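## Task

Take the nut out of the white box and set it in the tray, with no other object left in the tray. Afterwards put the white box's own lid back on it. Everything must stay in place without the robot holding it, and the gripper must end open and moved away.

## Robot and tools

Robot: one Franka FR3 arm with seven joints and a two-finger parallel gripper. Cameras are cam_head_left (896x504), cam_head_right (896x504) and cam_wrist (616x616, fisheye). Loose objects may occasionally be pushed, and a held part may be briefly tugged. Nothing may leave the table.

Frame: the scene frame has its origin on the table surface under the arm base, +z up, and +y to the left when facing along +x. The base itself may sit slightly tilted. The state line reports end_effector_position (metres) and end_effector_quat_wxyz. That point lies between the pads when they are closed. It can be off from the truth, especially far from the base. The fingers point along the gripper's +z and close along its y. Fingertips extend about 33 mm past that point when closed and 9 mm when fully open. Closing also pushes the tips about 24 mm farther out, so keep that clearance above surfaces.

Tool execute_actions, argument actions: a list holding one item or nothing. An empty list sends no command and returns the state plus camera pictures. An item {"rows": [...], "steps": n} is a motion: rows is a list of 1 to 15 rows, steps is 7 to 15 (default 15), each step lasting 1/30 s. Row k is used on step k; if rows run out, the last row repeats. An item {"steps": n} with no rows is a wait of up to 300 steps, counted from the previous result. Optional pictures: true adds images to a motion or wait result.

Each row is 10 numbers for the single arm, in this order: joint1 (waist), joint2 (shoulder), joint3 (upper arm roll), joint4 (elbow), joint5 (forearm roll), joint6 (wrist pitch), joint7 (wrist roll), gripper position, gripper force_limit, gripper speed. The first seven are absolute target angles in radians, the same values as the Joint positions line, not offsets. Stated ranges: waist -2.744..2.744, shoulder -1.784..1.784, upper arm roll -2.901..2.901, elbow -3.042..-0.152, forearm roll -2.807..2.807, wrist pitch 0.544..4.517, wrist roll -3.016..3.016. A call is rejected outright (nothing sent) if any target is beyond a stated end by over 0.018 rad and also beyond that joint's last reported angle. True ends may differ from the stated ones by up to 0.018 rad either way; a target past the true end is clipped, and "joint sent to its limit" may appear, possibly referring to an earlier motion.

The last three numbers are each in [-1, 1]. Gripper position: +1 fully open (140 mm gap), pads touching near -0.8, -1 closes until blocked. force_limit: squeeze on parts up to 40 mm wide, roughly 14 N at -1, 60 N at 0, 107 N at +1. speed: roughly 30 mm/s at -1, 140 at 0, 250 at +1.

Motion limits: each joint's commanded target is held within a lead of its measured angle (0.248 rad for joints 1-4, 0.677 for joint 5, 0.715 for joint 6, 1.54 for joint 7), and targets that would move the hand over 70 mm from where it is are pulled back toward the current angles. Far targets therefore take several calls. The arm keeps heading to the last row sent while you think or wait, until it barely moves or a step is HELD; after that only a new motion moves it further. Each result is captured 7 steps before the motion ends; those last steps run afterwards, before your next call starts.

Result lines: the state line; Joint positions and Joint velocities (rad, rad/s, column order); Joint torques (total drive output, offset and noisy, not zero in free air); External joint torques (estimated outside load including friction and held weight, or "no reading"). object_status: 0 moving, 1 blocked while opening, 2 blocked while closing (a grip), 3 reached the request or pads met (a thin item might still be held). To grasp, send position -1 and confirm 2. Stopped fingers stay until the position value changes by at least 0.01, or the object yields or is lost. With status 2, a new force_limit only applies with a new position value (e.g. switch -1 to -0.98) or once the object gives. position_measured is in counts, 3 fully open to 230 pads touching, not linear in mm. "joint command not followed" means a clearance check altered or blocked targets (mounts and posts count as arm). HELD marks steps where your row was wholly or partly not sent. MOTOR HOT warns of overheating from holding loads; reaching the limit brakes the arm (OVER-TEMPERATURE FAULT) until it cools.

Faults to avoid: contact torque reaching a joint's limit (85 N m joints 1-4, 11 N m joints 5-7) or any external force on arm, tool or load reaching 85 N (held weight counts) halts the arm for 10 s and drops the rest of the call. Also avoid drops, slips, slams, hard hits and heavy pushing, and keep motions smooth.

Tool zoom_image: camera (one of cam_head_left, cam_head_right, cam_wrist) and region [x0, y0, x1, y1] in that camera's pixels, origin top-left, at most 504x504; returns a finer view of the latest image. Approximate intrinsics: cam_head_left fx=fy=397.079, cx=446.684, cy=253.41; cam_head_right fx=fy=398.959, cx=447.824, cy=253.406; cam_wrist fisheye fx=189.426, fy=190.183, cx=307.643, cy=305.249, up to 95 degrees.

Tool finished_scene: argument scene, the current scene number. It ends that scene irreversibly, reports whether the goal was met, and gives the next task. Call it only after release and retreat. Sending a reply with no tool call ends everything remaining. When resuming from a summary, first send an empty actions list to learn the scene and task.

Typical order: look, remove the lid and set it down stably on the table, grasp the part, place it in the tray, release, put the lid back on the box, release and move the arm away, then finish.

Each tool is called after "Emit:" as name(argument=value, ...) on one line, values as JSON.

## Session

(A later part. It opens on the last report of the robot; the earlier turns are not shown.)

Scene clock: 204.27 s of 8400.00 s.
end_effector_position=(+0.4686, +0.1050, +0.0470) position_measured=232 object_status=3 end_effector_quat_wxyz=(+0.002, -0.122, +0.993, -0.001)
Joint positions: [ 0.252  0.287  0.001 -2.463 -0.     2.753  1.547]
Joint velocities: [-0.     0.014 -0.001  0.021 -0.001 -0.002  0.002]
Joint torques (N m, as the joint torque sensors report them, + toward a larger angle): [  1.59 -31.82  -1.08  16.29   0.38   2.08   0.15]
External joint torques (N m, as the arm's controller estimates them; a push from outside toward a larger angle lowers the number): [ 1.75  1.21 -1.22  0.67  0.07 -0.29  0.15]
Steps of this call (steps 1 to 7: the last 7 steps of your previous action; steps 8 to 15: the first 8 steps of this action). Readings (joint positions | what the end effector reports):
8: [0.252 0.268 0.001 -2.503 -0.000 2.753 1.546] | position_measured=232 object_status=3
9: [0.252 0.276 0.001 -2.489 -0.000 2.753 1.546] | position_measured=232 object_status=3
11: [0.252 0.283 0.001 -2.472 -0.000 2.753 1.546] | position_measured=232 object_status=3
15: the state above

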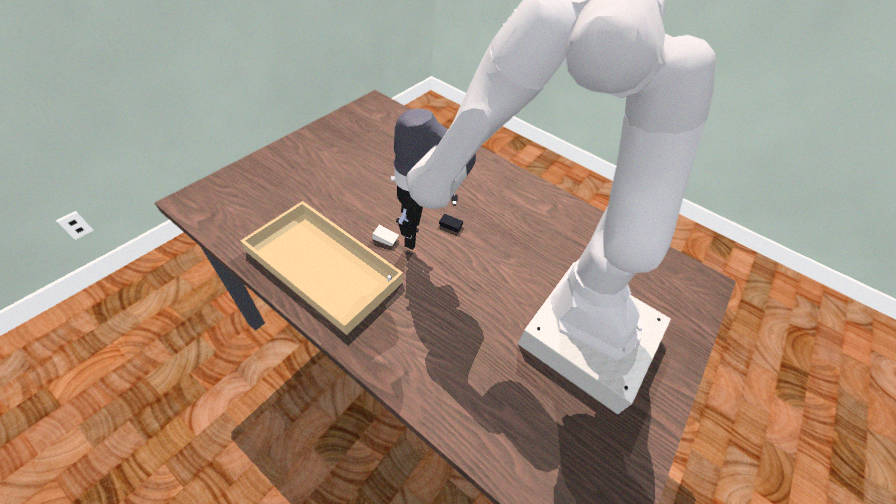

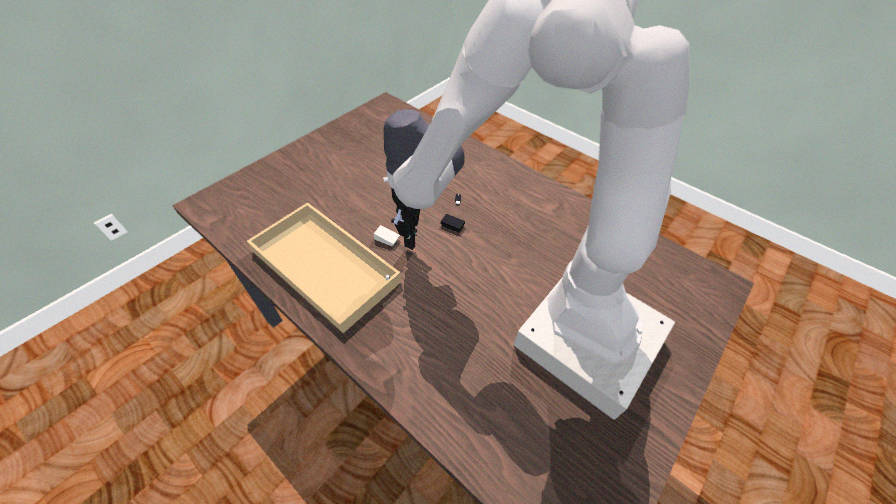

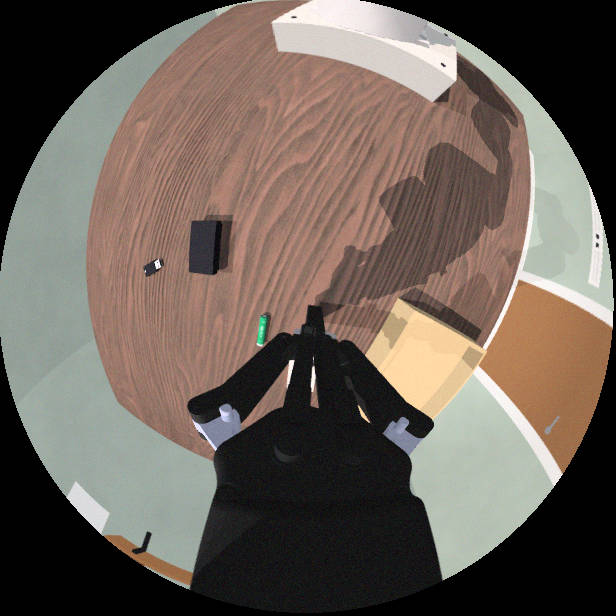

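Emit:
execute_actions(actions=[{"rows":[[0.254,0.322,0,-2.41,0,2.732,1.55,-1,-0.5,0]],"steps":15}])

Emit:
execute_actions(actions=[{"rows":[[0.254,0.333,0,-2.392,0,2.725,1.55,-1,-0.5,0]],"steps":15}], pictures=true)

Emit:
zoom_image(camera="cam_head_left", region=[360,200,430,260])

Scene clock: 204.83 s of 8400.00 s.
end_effector_position=(+0.4837, +0.1084, +0.0456) position_measured=232 object_status=3 end_effector_quat_wxyz=(+0.004, -0.122, +0.993, -0.001)
Joint positions: [ 0.252  0.319  0.001 -2.414 -0.     2.739  1.547]
Joint velocities: [ 0.001  0.016 -0.001  0.023  0.    -0.025 -0.   ]
Joint torques (N m, as the joint torque sensors report them, + toward a larger angle): [  1.72 -32.41  -0.82  15.46   0.44   2.19   0.04]
External joint torques (N m, as the arm's controller estimates them; a push from outside toward a larger angle lowers the number): [ 1.86  2.04 -1.   -0.59  0.11 -0.21  0.04]
Steps of this call (steps 1 to 7: the last 7 steps of your previous action; steps 8 to 9: the robot went on to your last target; steps 10 to 17: the first 8 steps of this action). Readings (joint positions | what the end effector reports):
10: [0.252 0.295 0.001 -2.452 -0.000 2.749 1.547] | position_measured=232 object_status=3
11: [0.252 0.304 0.001 -2.438 -0.000 2.746 1.547] | position_measured=232 object_status=3
13: [0.252 0.314 0.001 -2.422 -0.000 2.743 1.547] | position_measured=232 object_status=3
17: the state above

Scene clock: 205.33 s of 8400.00 s.
end_effector_position=(+0.4885, +0.1094, +0.0450) position_measured=232 object_status=3 end_effector_quat_wxyz=(+0.002, -0.122, +0.993, -0.001)
Joint positions: [ 0.252  0.331  0.001 -2.395 -0.     2.729  1.547]
Joint velocities: [ 0.001  0.005  0.     0.009  0.002 -0.01   0.001]
Joint torques (N m, as the joint torque sensors report them, + toward a larger angle): [  2.24 -33.94  -1.07  15.95   0.46   2.25   0.09]
External joint torques (N m, as the arm's controller estimates them; a push from outside toward a larger angle lowers the number): [ 2.25  1.   -1.38 -0.38  0.13 -0.18  0.09]
Steps of this call (steps 1 to 7: the last 7 steps of your previous action; steps 8 to 15: the first 8 steps of this action). Readings (joint positions | what the end effector reports):
8: [0.252 0.323 0.001 -2.409 -0.000 2.734 1.547] | position_measured=232 object_status=3
9: [0.252 0.326 0.001 -2.404 -0.000 2.733 1.547] | position_measured=232 object_status=3
11: [0.252 0.329 0.001 -2.398 -0.000 2.731 1.547] | position_measured=232 object_status=3
15: the state above

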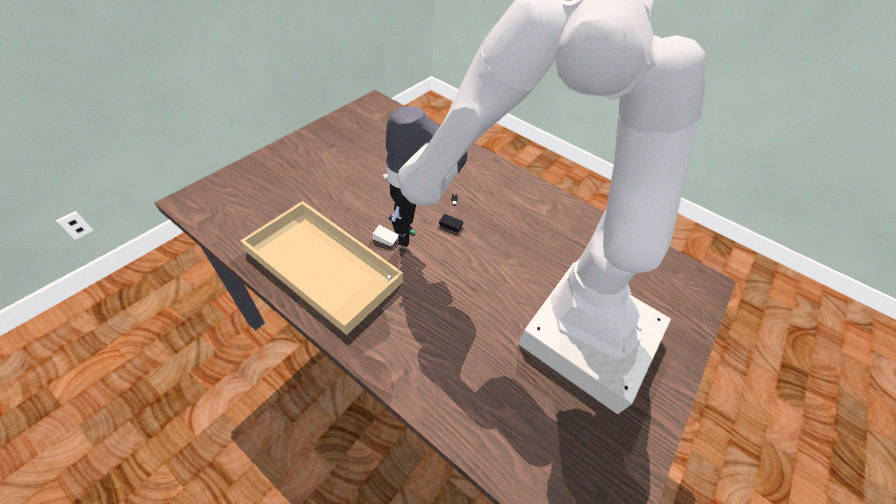

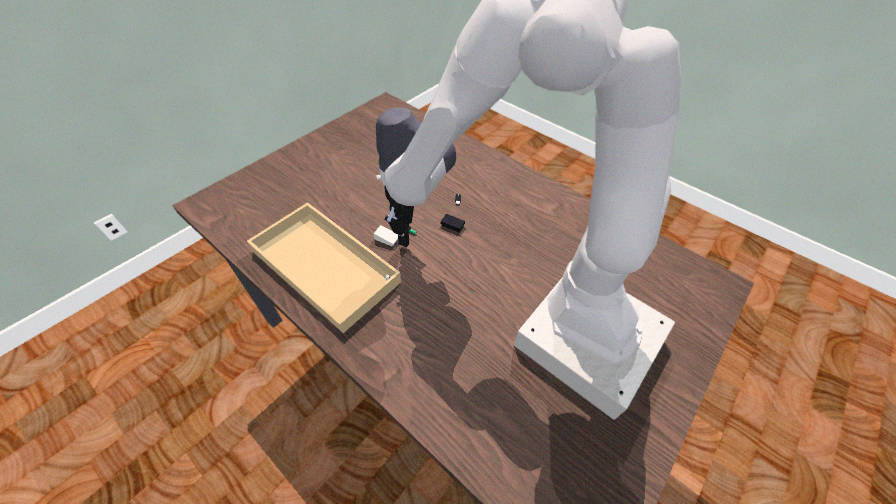

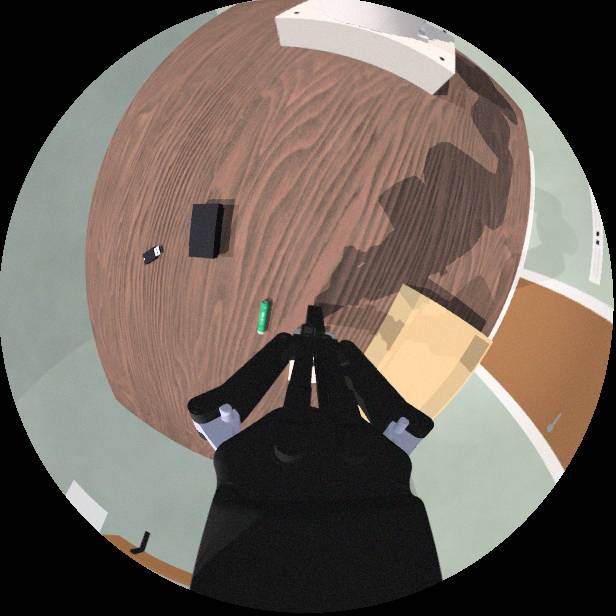

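Region (360, 200, 430, 260) of cam_head_left's 896x504 image, scaled by 7.200, with more detail than that image has; it fills the top 432 rows of this view, and the rest is white.

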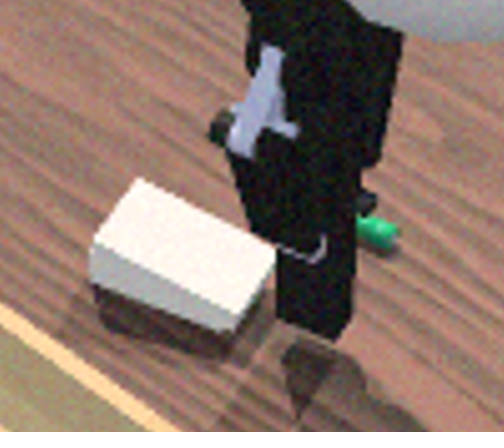

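Emit:
execute_actions(actions=[{"rows":[[0.254,0.343,0,-2.375,0,2.718,1.55,-1,-0.5,0]],"steps":15}], pictures=true)

Emit:
zoom_image(camera="cam_head_left", region=[360,200,430,260])

Emit:
execute_actions(actions=[{"rows":[[0.254,0.351,0,-2.362,0,2.713,1.55,-1,-0.5,0]],"steps":15}], pictures=true)

Emit:
zoom_image(camera="cam_head_left", region=[360,200,430,260])

Scene clock: 205.90 s of 8400.00 s.
end_effector_position=(+0.4932, +0.1105, +0.0448) position_measured=232 object_status=3 end_effector_quat_wxyz=(+0.002, -0.122, +0.993, -0.001)
Joint positions: [ 0.252  0.341  0.001 -2.378 -0.     2.722  1.547]
Joint velocities: [ 0.     0.005  0.001  0.009  0.001 -0.01   0.002]
Joint torques (N m, as the joint torque sensors report them, + toward a larger angle): [  1.83 -33.17  -0.73  16.43   0.49   2.08   0.1 ]
External joint torques (N m, as the arm's controller estimates them; a push from outside toward a larger angle lowers the number): [ 1.93  2.24 -0.97 -0.07  0.15 -0.35  0.1 ]
Steps of this call (steps 1 to 7: the last 7 steps of your previous action; steps 8 to 9: the robot went on to your last target; steps 10 to 17: the first 8 steps of this action). Readings (joint positions | what the end effector reports):
10: [0.252 0.333 0.001 -2.391 -0.000 2.726 1.547] | position_measured=232 object_status=3
11: [0.252 0.336 0.001 -2.386 -0.000 2.725 1.547] | position_measured=232 object_status=3
13: [0.252 0.339 0.001 -2.381 -0.000 2.724 1.547] | position_measured=232 object_status=3
17: the state above

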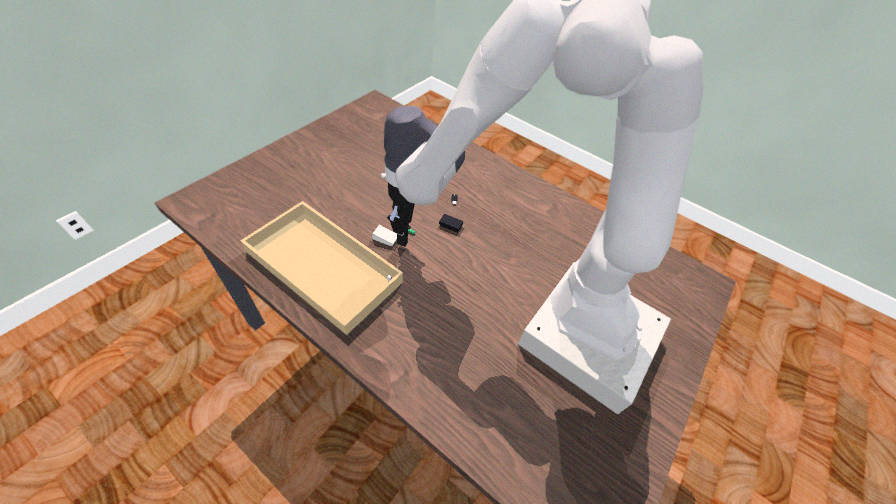

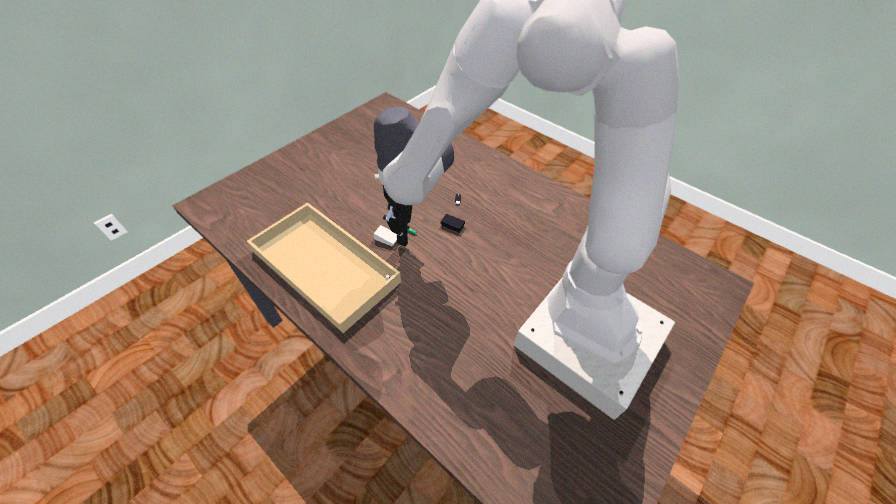

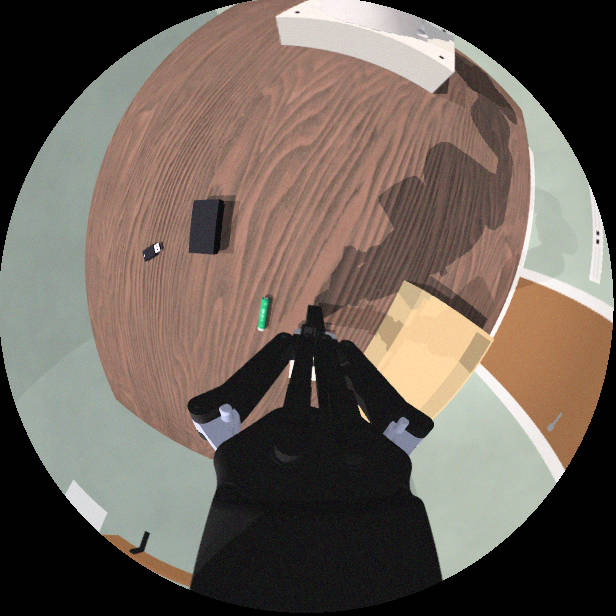

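Region (360, 200, 430, 260) of cam_head_left's 896x504 image, scaled by 7.200, with more detail than that image has; it fills the top 432 rows of this view, and the rest is white.

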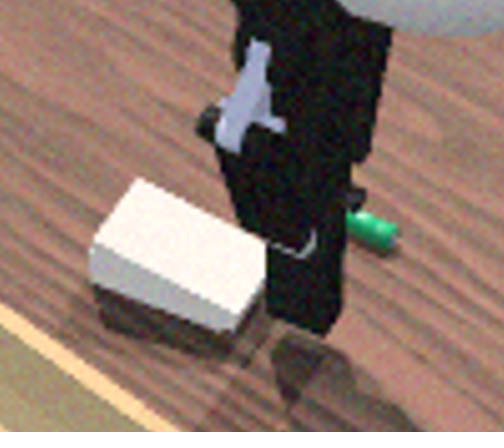

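Scene clock: 206.40 s of 8400.00 s.
end_effector_position=(+0.4968, +0.1113, +0.0444) position_measured=232 object_status=3 end_effector_quat_wxyz=(+0.002, -0.122, +0.993, -0.001)
Joint positions: [ 0.252  0.349  0.001 -2.364 -0.     2.717  1.547]
Joint velocities: [ 0.001  0.004 -0.001  0.005 -0.001 -0.008  0.   ]
Joint torques (N m, as the joint torque sensors report them, + toward a larger angle): [  1.81 -34.36  -0.76  16.1    0.55   2.03   0.06]
External joint torques (N m, as the arm's controller estimates them; a push from outside toward a larger angle lowers the number): [ 1.86  1.3  -1.06 -0.42  0.21 -0.39  0.06]
Steps of this call (steps 1 to 7: the last 7 steps of your previous action; steps 8 to 15: the first 8 steps of this action). Readings (joint positions | what the end effector reports):
8: [0.252 0.343 0.001 -2.375 -0.000 2.720 1.547] | position_measured=232 object_status=3
9: [0.252 0.345 0.001 -2.371 -0.000 2.719 1.547] | position_measured=232 object_status=3
11: [0.252 0.348 0.001 -2.367 -0.000 2.718 1.547] | position_measured=232 object_status=3
15: the state above

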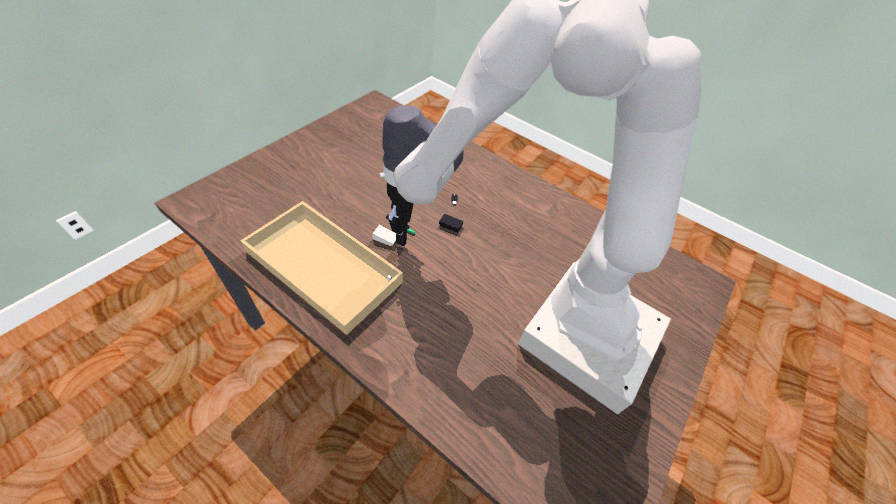

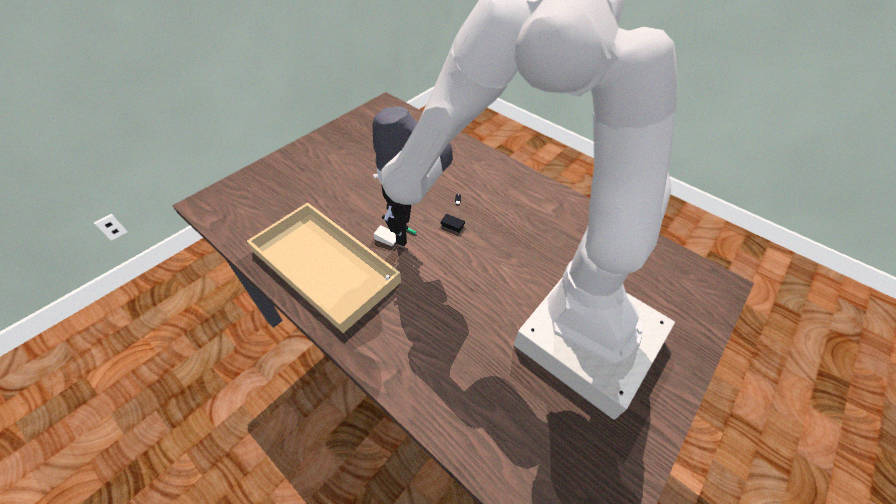

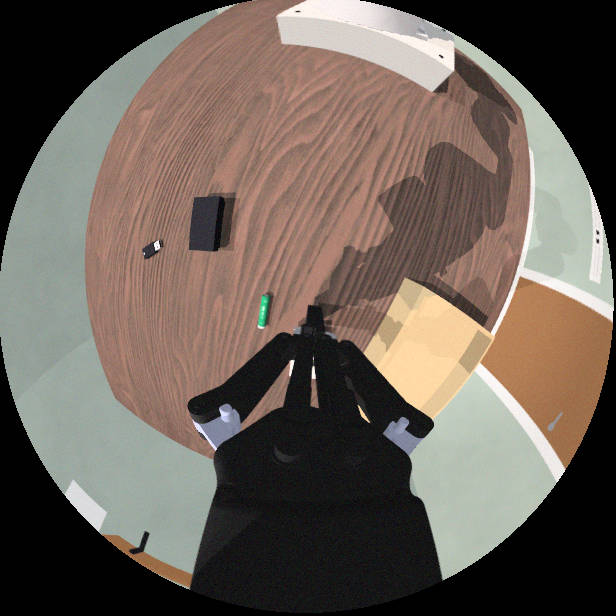

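Region (360, 200, 430, 260) of cam_head_left's 896x504 image, scaled by 7.200, with more detail than that image has; it fills the top 432 rows of this view, and the rest is white.

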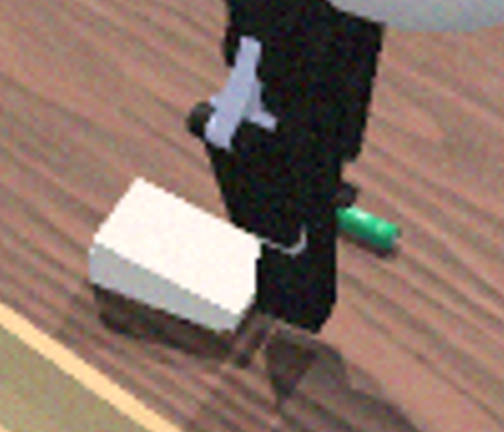

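Emit:
execute_actions(actions=[{"rows":[[0.254,0.368,0,-2.349,0,2.715,1.55,-1,-0.5,0]],"steps":15}], pictures=true)

Emit:
zoom_image(camera="cam_head_left", region=[360,200,430,260])

Emit:
execute_actions(actions=[{"rows":[[0.254,0.375,0,-2.337,0,2.71,1.55,-1,-0.5,0]],"steps":15}], pictures=true)

Emit:
zoom_image(camera="cam_head_left", region=[360,200,430,260])

Scene clock: 207.23 s of 8400.00 s.
end_effector_position=(+0.4980, +0.1115, +0.0396) position_measured=232 object_status=3 end_effector_quat_wxyz=(-0.001, -0.122, +0.993, -0.001)
Joint positions: [ 0.252  0.366  0.001 -2.352 -0.     2.715  1.547]
Joint velocities: [ 0.001  0.007 -0.001  0.007 -0.    -0.     0.003]
Joint torques (N m, as the joint torque sensors report them, + toward a larger angle): [  1.31 -35.08  -1.43  16.03   0.41   2.48   0.08]
External joint torques (N m, as the arm's controller estimates them; a push from outside toward a larger angle lowers the number): [ 1.37  1.16 -1.73 -0.5   0.07  0.05  0.08]
Steps of this call (steps 1 to 7: the last 7 steps of your previous action; steps 8 to 15: the robot went on to your last target; steps 16 to 17: nothing new was sent; steps 18 to 25: the first 8 steps of this action). Readings (joint positions | what the end effector reports):
18: [0.252 0.352 0.001 -2.361 -0.000 2.715 1.547] | position_measured=232 object_status=3
19: [0.252 0.357 0.001 -2.357 -0.000 2.715 1.547] | position_measured=232 object_status=3
21: [0.252 0.363 0.001 -2.354 -0.000 2.715 1.547] | position_measured=232 object_status=3
25: the state above

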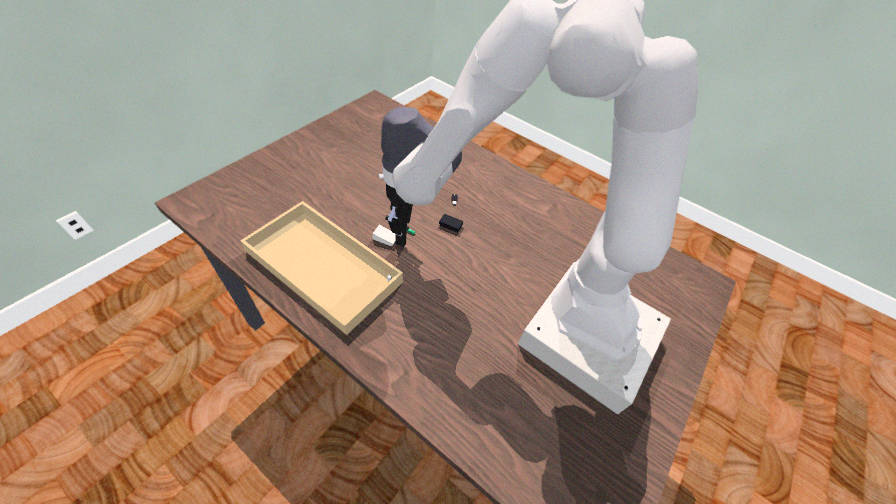

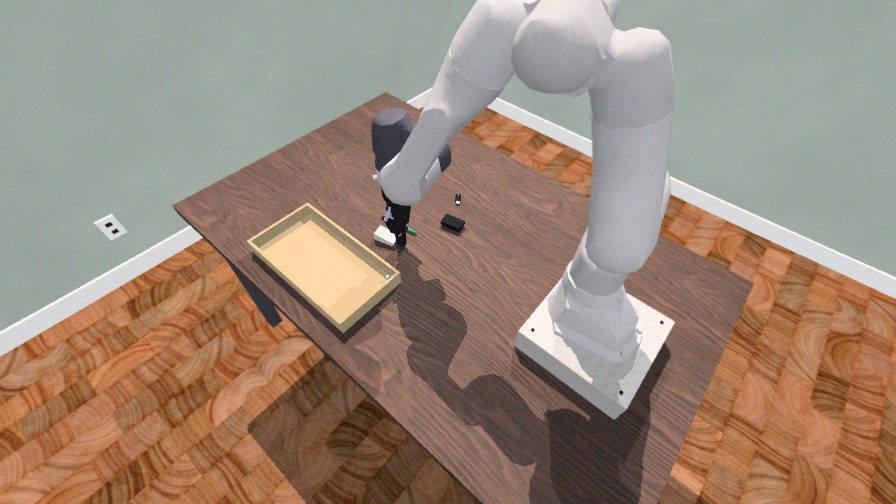

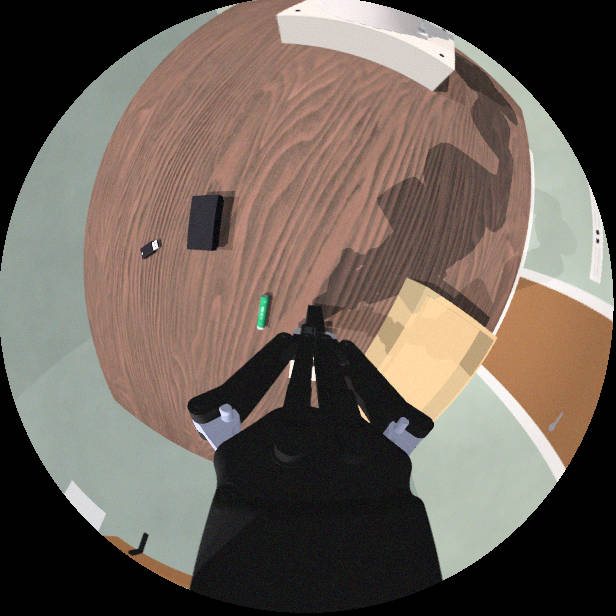

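Region (360, 200, 430, 260) of cam_head_left's 896x504 image, scaled by 7.200, with more detail than that image has; it fills the top 432 rows of this view, and the rest is white.

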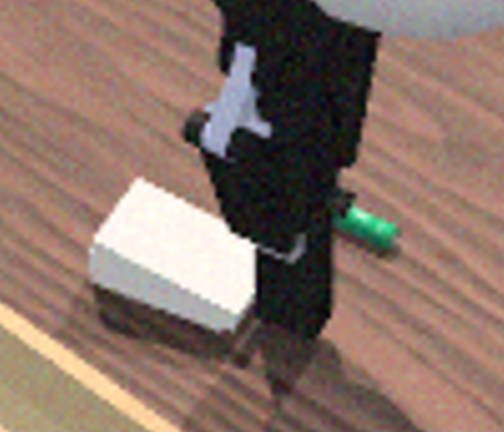

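Scene clock: 207.73 s of 8400.00 s.
end_effector_position=(+0.5025, +0.1125, +0.0399) position_measured=232 object_status=3 end_effector_quat_wxyz=(+0.001, -0.122, +0.993, -0.001)
Joint positions: [ 0.252  0.373  0.001 -2.339 -0.     2.713  1.547]
Joint velocities: [ 0.     0.003 -0.001  0.005  0.001 -0.004  0.001]
Joint torques (N m, as the joint torque sensors report them, + toward a larger angle): [  1.78 -34.71  -0.76  16.31   0.56   2.04   0.1 ]
External joint torques (N m, as the arm's controller estimates them; a push from outside toward a larger angle lowers the number): [ 1.81  1.61 -1.1  -0.2   0.22 -0.36  0.1 ]
Steps of this call (steps 1 to 7: the last 7 steps of your previous action; steps 8 to 15: the first 8 steps of this action). Readings (joint positions | what the end effector reports):
8: [0.252 0.368 0.001 -2.349 -0.000 2.715 1.547] | position_measured=232 object_status=3
9: [0.252 0.370 0.001 -2.345 -0.000 2.714 1.547] | position_measured=232 object_status=3
11: [0.252 0.372 0.001 -2.342 -0.000 2.714 1.547] | position_measured=232 object_status=3
15: the state above

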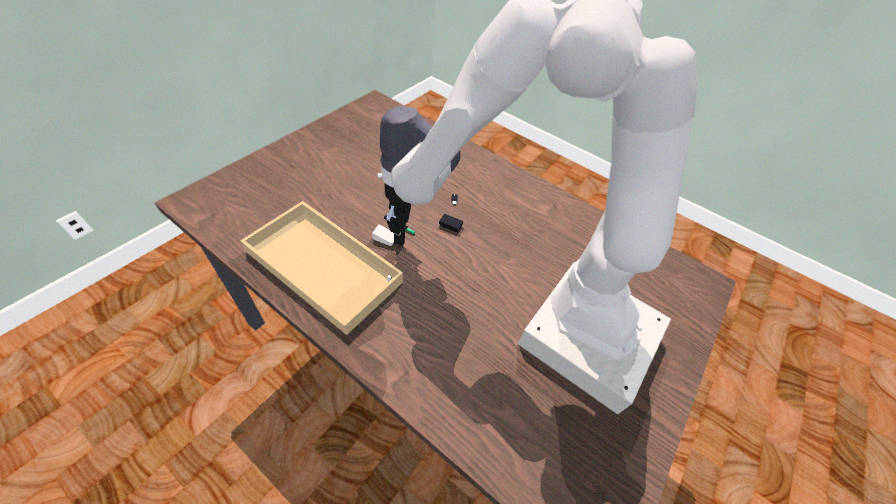

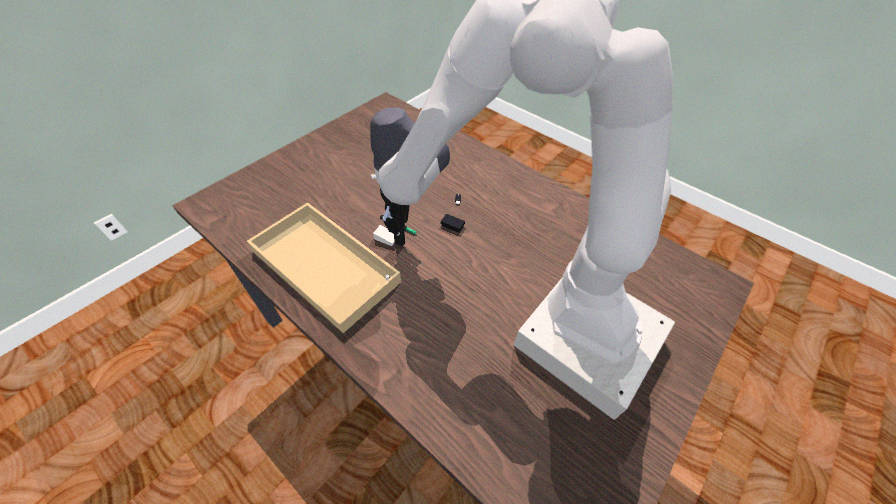

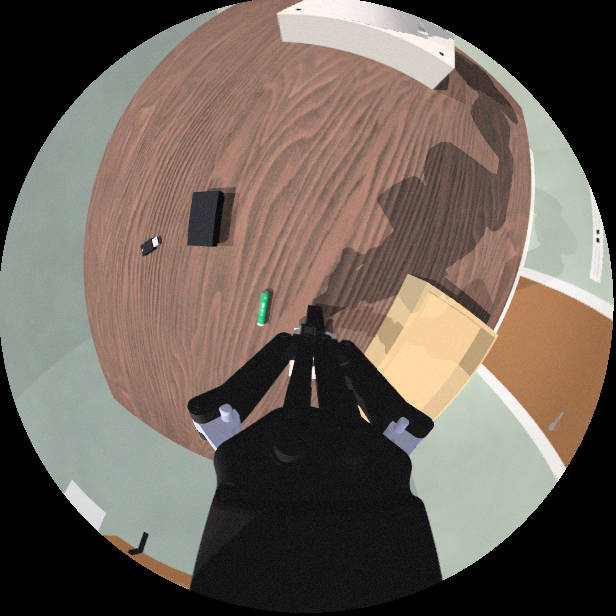

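Region (360, 200, 430, 260) of cam_head_left's 896x504 image, scaled by 7.200, with more detail than that image has; it fills the top 432 rows of this view, and the rest is white.

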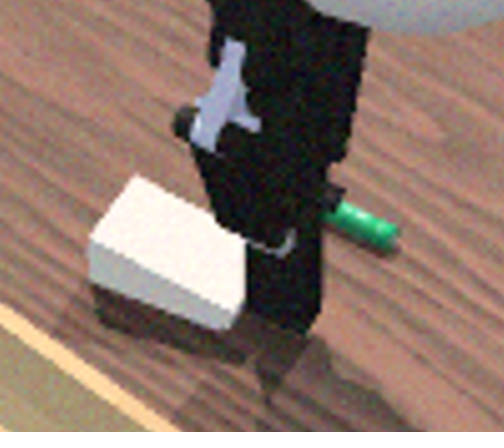

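Emit:
execute_actions(actions=[{"rows":[[0.254,0.381,0,-2.326,0,2.707,1.55,-1,-0.5,0]],"steps":15}])

Emit:
execute_actions(actions=[{"rows":[[0.254,0.33,0,-2.4,0,2.73,1.55,-1,-0.5,0]],"steps":15}], pictures=true)

Emit:
zoom_image(camera="cam_head_left", region=[360,200,430,260])

Scene clock: 208.27 s of 8400.00 s.
end_effector_position=(+0.5063, +0.1133, +0.0401) position_measured=232 object_status=3 end_effector_quat_wxyz=(+0.002, -0.122, +0.993, -0.001)
Joint positions: [ 0.252  0.379  0.001 -2.328 -0.     2.71   1.547]
Joint velocities: [-0.001  0.002  0.001  0.006  0.    -0.004  0.001]
Joint torques (N m, as the joint torque sensors report them, + toward a larger angle): [  1.8  -34.65  -0.24  16.7    0.34   2.12   0.09]
External joint torques (N m, as the arm's controller estimates them; a push from outside toward a larger angle lowers the number): [ 1.95  1.9  -0.48  0.12 -0.01 -0.3   0.09]
Steps of this call (steps 1 to 7: the last 7 steps of your previous action; step 8: the robot went on to your last target; steps 9 to 16: the first 8 steps of this action). Readings (joint positions | what the end effector reports):
9: [0.252 0.375 0.001 -2.337 -0.000 2.712 1.547] | position_measured=232 object_status=3
10: [0.252 0.376 0.001 -2.334 -0.000 2.711 1.547] | position_measured=232 object_status=3
12: [0.252 0.378 0.001 -2.330 -0.000 2.711 1.547] | position_measured=232 object_status=3
16: the state above

Scene clock: 208.77 s of 8400.00 s.
end_effector_position=(+0.4853, +0.1086, +0.0431) position_measured=232 object_status=3 end_effector_quat_wxyz=(-0.002, -0.122, +0.993, -0.002)
Joint positions: [ 0.252  0.333  0.001 -2.396 -0.     2.723  1.547]
Joint velocities: [ 0.    -0.022  0.001 -0.033  0.     0.024  0.   ]
Joint torques (N m, as the joint torque sensors report them, + toward a larger angle): [  1.73 -35.3   -0.87  13.4    0.45   2.86   0.05]
External joint torques (N m, as the arm's controller estimates them; a push from outside toward a larger angle lowers the number): [ 1.83 -0.65 -1.1  -3.08  0.11  0.43  0.05]
Steps of this call (steps 1 to 7: the last 7 steps of your previous action; steps 8 to 15: the first 8 steps of this action). Readings (joint positions | what the end effector reports):
8: [0.252 0.370 0.001 -2.342 -0.000 2.714 1.547] | position_measured=232 object_status=3
9: [0.252 0.357 0.001 -2.362 -0.000 2.716 1.547] | position_measured=232 object_status=3
11: [0.252 0.342 0.001 -2.383 -0.000 2.719 1.547] | position_measured=232 object_status=3
15: the state above

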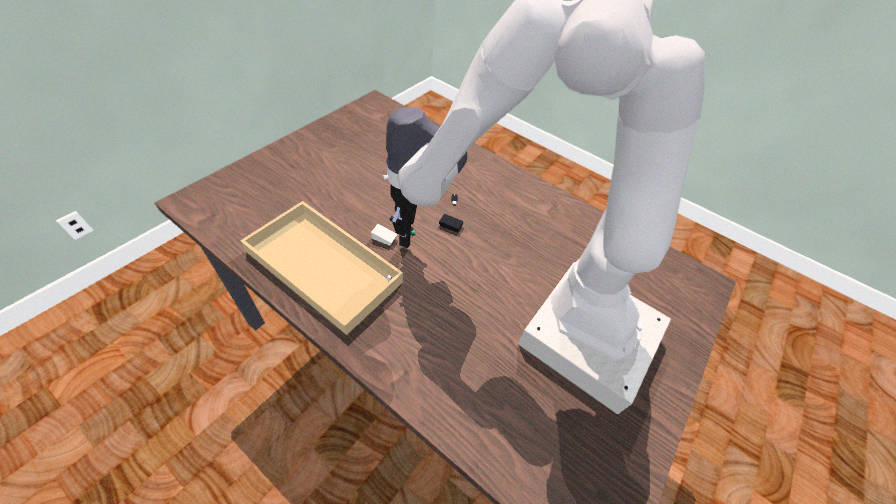

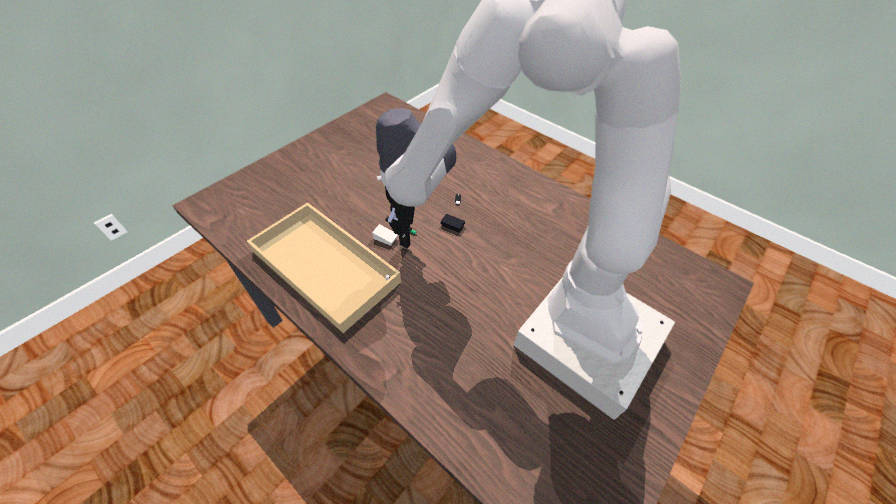

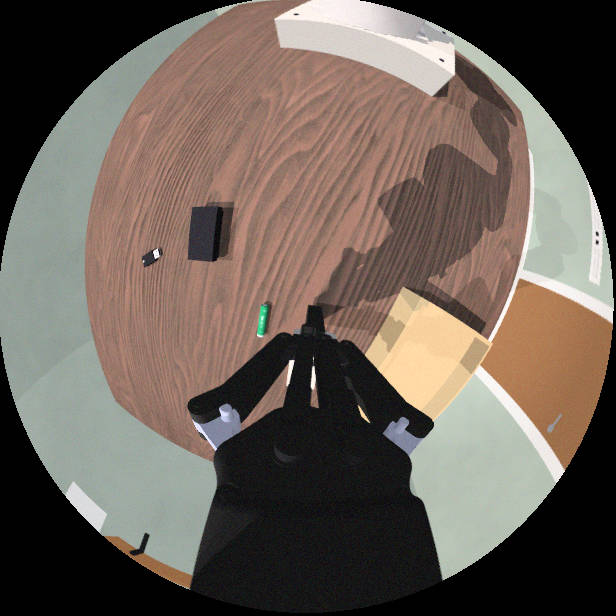

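Region (360, 200, 430, 260) of cam_head_left's 896x504 image, scaled by 7.200, with more detail than that image has; it fills the top 432 rows of this view, and the rest is white.

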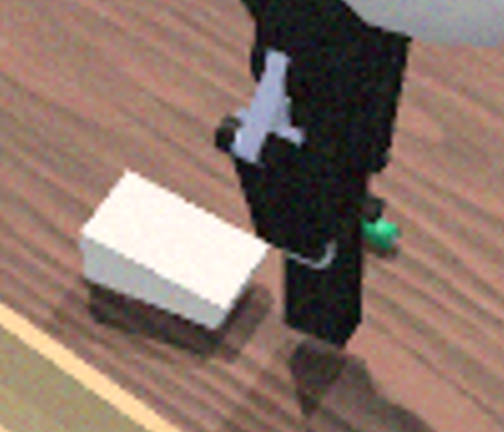

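Emit:
execute_actions(actions=[{"rows":[[0.254,0.25,0,-2.36,0,2.64,1.55,0,-0.5,0]],"steps":15}])

Emit:
execute_actions(actions=[{"rows":[[0.254,0.33,0,-2.25,0,2.62,1.56,0,-0.5,0]],"steps":15}])

Emit:
execute_actions(actions=[{"rows":[[0.254,0.407,0,-2.25,0,2.66,1.56,0,-0.5,0]],"steps":15}], pictures=true)

Emit:
zoom_image(camera="cam_wrist", region=[260,250,380,370])

Scene clock: 209.90 s of 8400.00 s.
end_effector_position=(+0.5170, +0.1158, +0.0937) position_measured=181 object_status=0 end_effector_quat_wxyz=(+0.028, -0.122, +0.992, +0.001)
Joint positions: [ 0.252  0.248  0.001 -2.359 -0.     2.663  1.547]
Joint velocities: [ 0.001 -0.015 -0.001 -0.     0.    -0.107 -0.   ]
Joint torques (N m, as the joint torque sensors report them, + toward a larger angle): [  1.91 -32.73  -0.64  16.78   0.52   1.87   0.12]
External joint torques (N m, as the arm's controller estimates them; a push from outside toward a larger angle lowers the number): [ 2.1  -1.57 -0.7   0.49  0.12 -0.32  0.12]
Steps of this call (steps 1 to 7: the last 7 steps of your previous action; steps 8 to 15: the robot went on to your last target; steps 16 to 26: nothing new was sent; steps 27 to 34: the first 8 steps of this action). Readings (joint positions | what the end effector reports):
27: [0.252 0.324 0.001 -2.396 -0.000 2.712 1.547] | position_measured=232 object_status=0
28: [0.252 0.306 0.001 -2.389 -0.000 2.697 1.547] | position_measured=232 object_status=0
30: [0.252 0.271 0.001 -2.371 -0.000 2.681 1.547] | position_measured=211 object_status=0
34: the state above

Scene clock: 210.40 s of 8400.00 s.
end_effector_position=(+0.5421, +0.1214, +0.0860) position_measured=129 object_status=3 end_effector_quat_wxyz=(+0.023, -0.119, +0.993, +0.001)
Joint positions: [ 0.252  0.326  0.001 -2.256 -0.     2.628  1.552]
Joint velocities: [ 0.     0.036 -0.001  0.053 -0.    -0.035  0.013]
Joint torques (N m, as the joint torque sensors report them, + toward a larger angle): [  1.55 -37.74  -0.44  19.15   0.64   2.19   0.28]
External joint torques (N m, as the arm's controller estimates them; a push from outside toward a larger angle lowers the number): [ 1.52  0.07 -0.78  0.43  0.22 -0.35  0.29]
Steps of this call (steps 1 to 7: the last 7 steps of your previous action; steps 8 to 15: the first 8 steps of this action). Readings (joint positions | what the end effector reports):
8: [0.252 0.263 0.001 -2.337 -0.000 2.641 1.548] | position_measured=129 object_status=0
9: [0.252 0.286 0.001 -2.307 -0.000 2.639 1.549] | position_measured=129 object_status=0
11: [0.252 0.312 0.001 -2.274 -0.000 2.634 1.550] | position_measured=129 object_status=0
15: the state above

Scene clock: 210.90 s of 8400.00 s.
end_effector_position=(+0.5236, +0.1172, +0.0448) position_measured=129 object_status=3 end_effector_quat_wxyz=(-0.005, -0.117, +0.993, -0.002)
Joint positions: [ 0.252  0.408  0.001 -2.252 -0.     2.649  1.556]
Joint velocities: [ 0.     0.016 -0.     0.     0.001  0.042  0.002]
Joint torques (N m, as the joint torque sensors report them, + toward a larger angle): [  1.91 -38.85  -0.33  17.38   0.5    3.18   0.12]
External joint torques (N m, as the arm's controller estimates them; a push from outside toward a larger angle lowers the number): [ 1.94  1.97 -0.71 -1.87  0.1   0.55  0.12]
Steps of this call (steps 1 to 7: the last 7 steps of your previous action; steps 8 to 15: the first 8 steps of this action). Readings (joint positions | what the end effector reports):
8: [0.252 0.337 0.001 -2.248 -0.000 2.630 1.555] | position_measured=129 object_status=3
9: [0.252 0.355 0.001 -2.245 -0.000 2.637 1.555] | position_measured=129 object_status=3
11: [0.252 0.387 0.001 -2.248 -0.000 2.643 1.555] | position_measured=129 object_status=3
15: the state above

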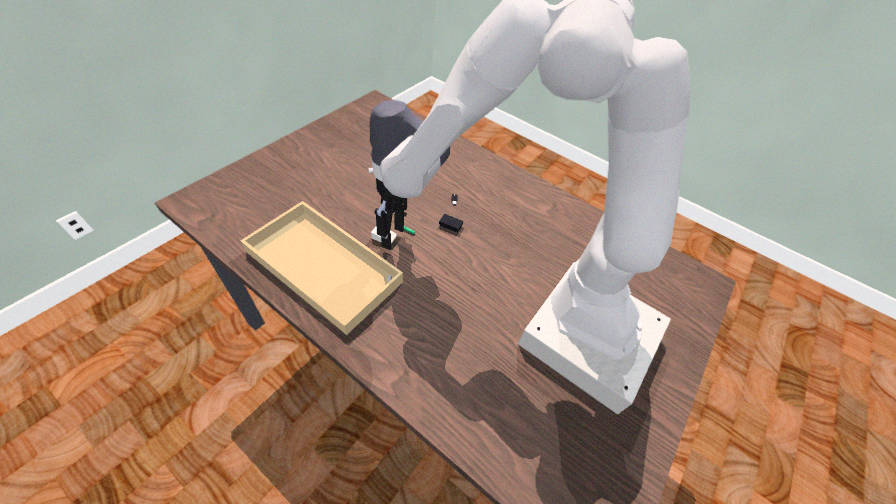

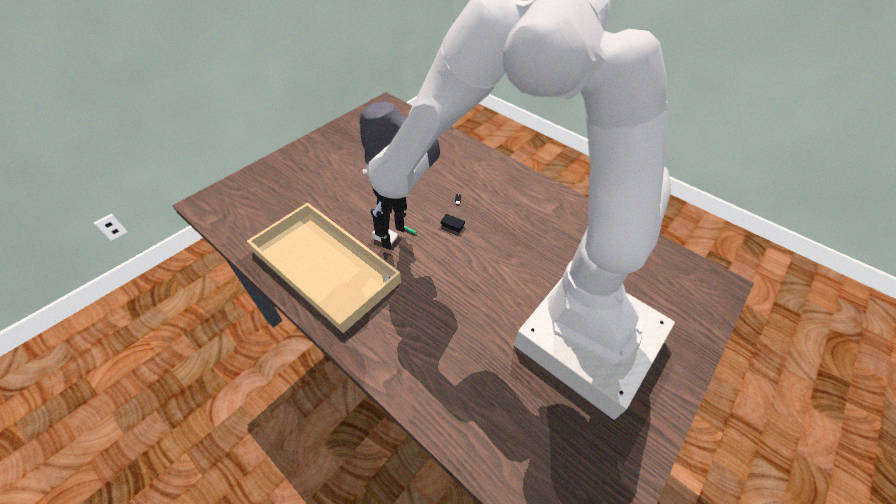

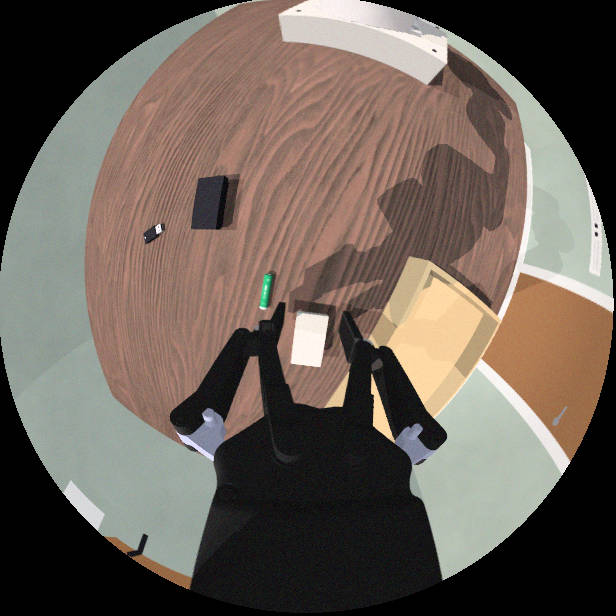

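Region (260, 250, 380, 370) of cam_wrist's 616x616 image, scaled by 4.200, with more detail than that image has.

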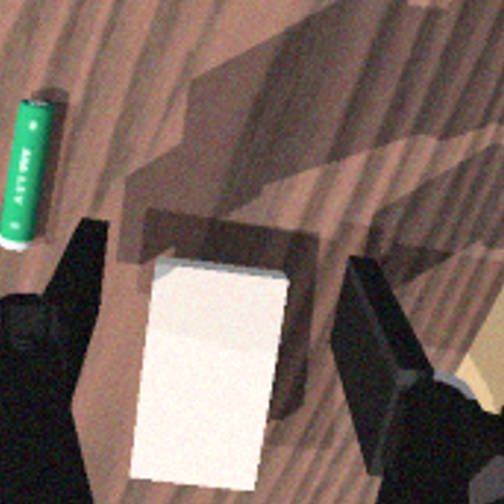

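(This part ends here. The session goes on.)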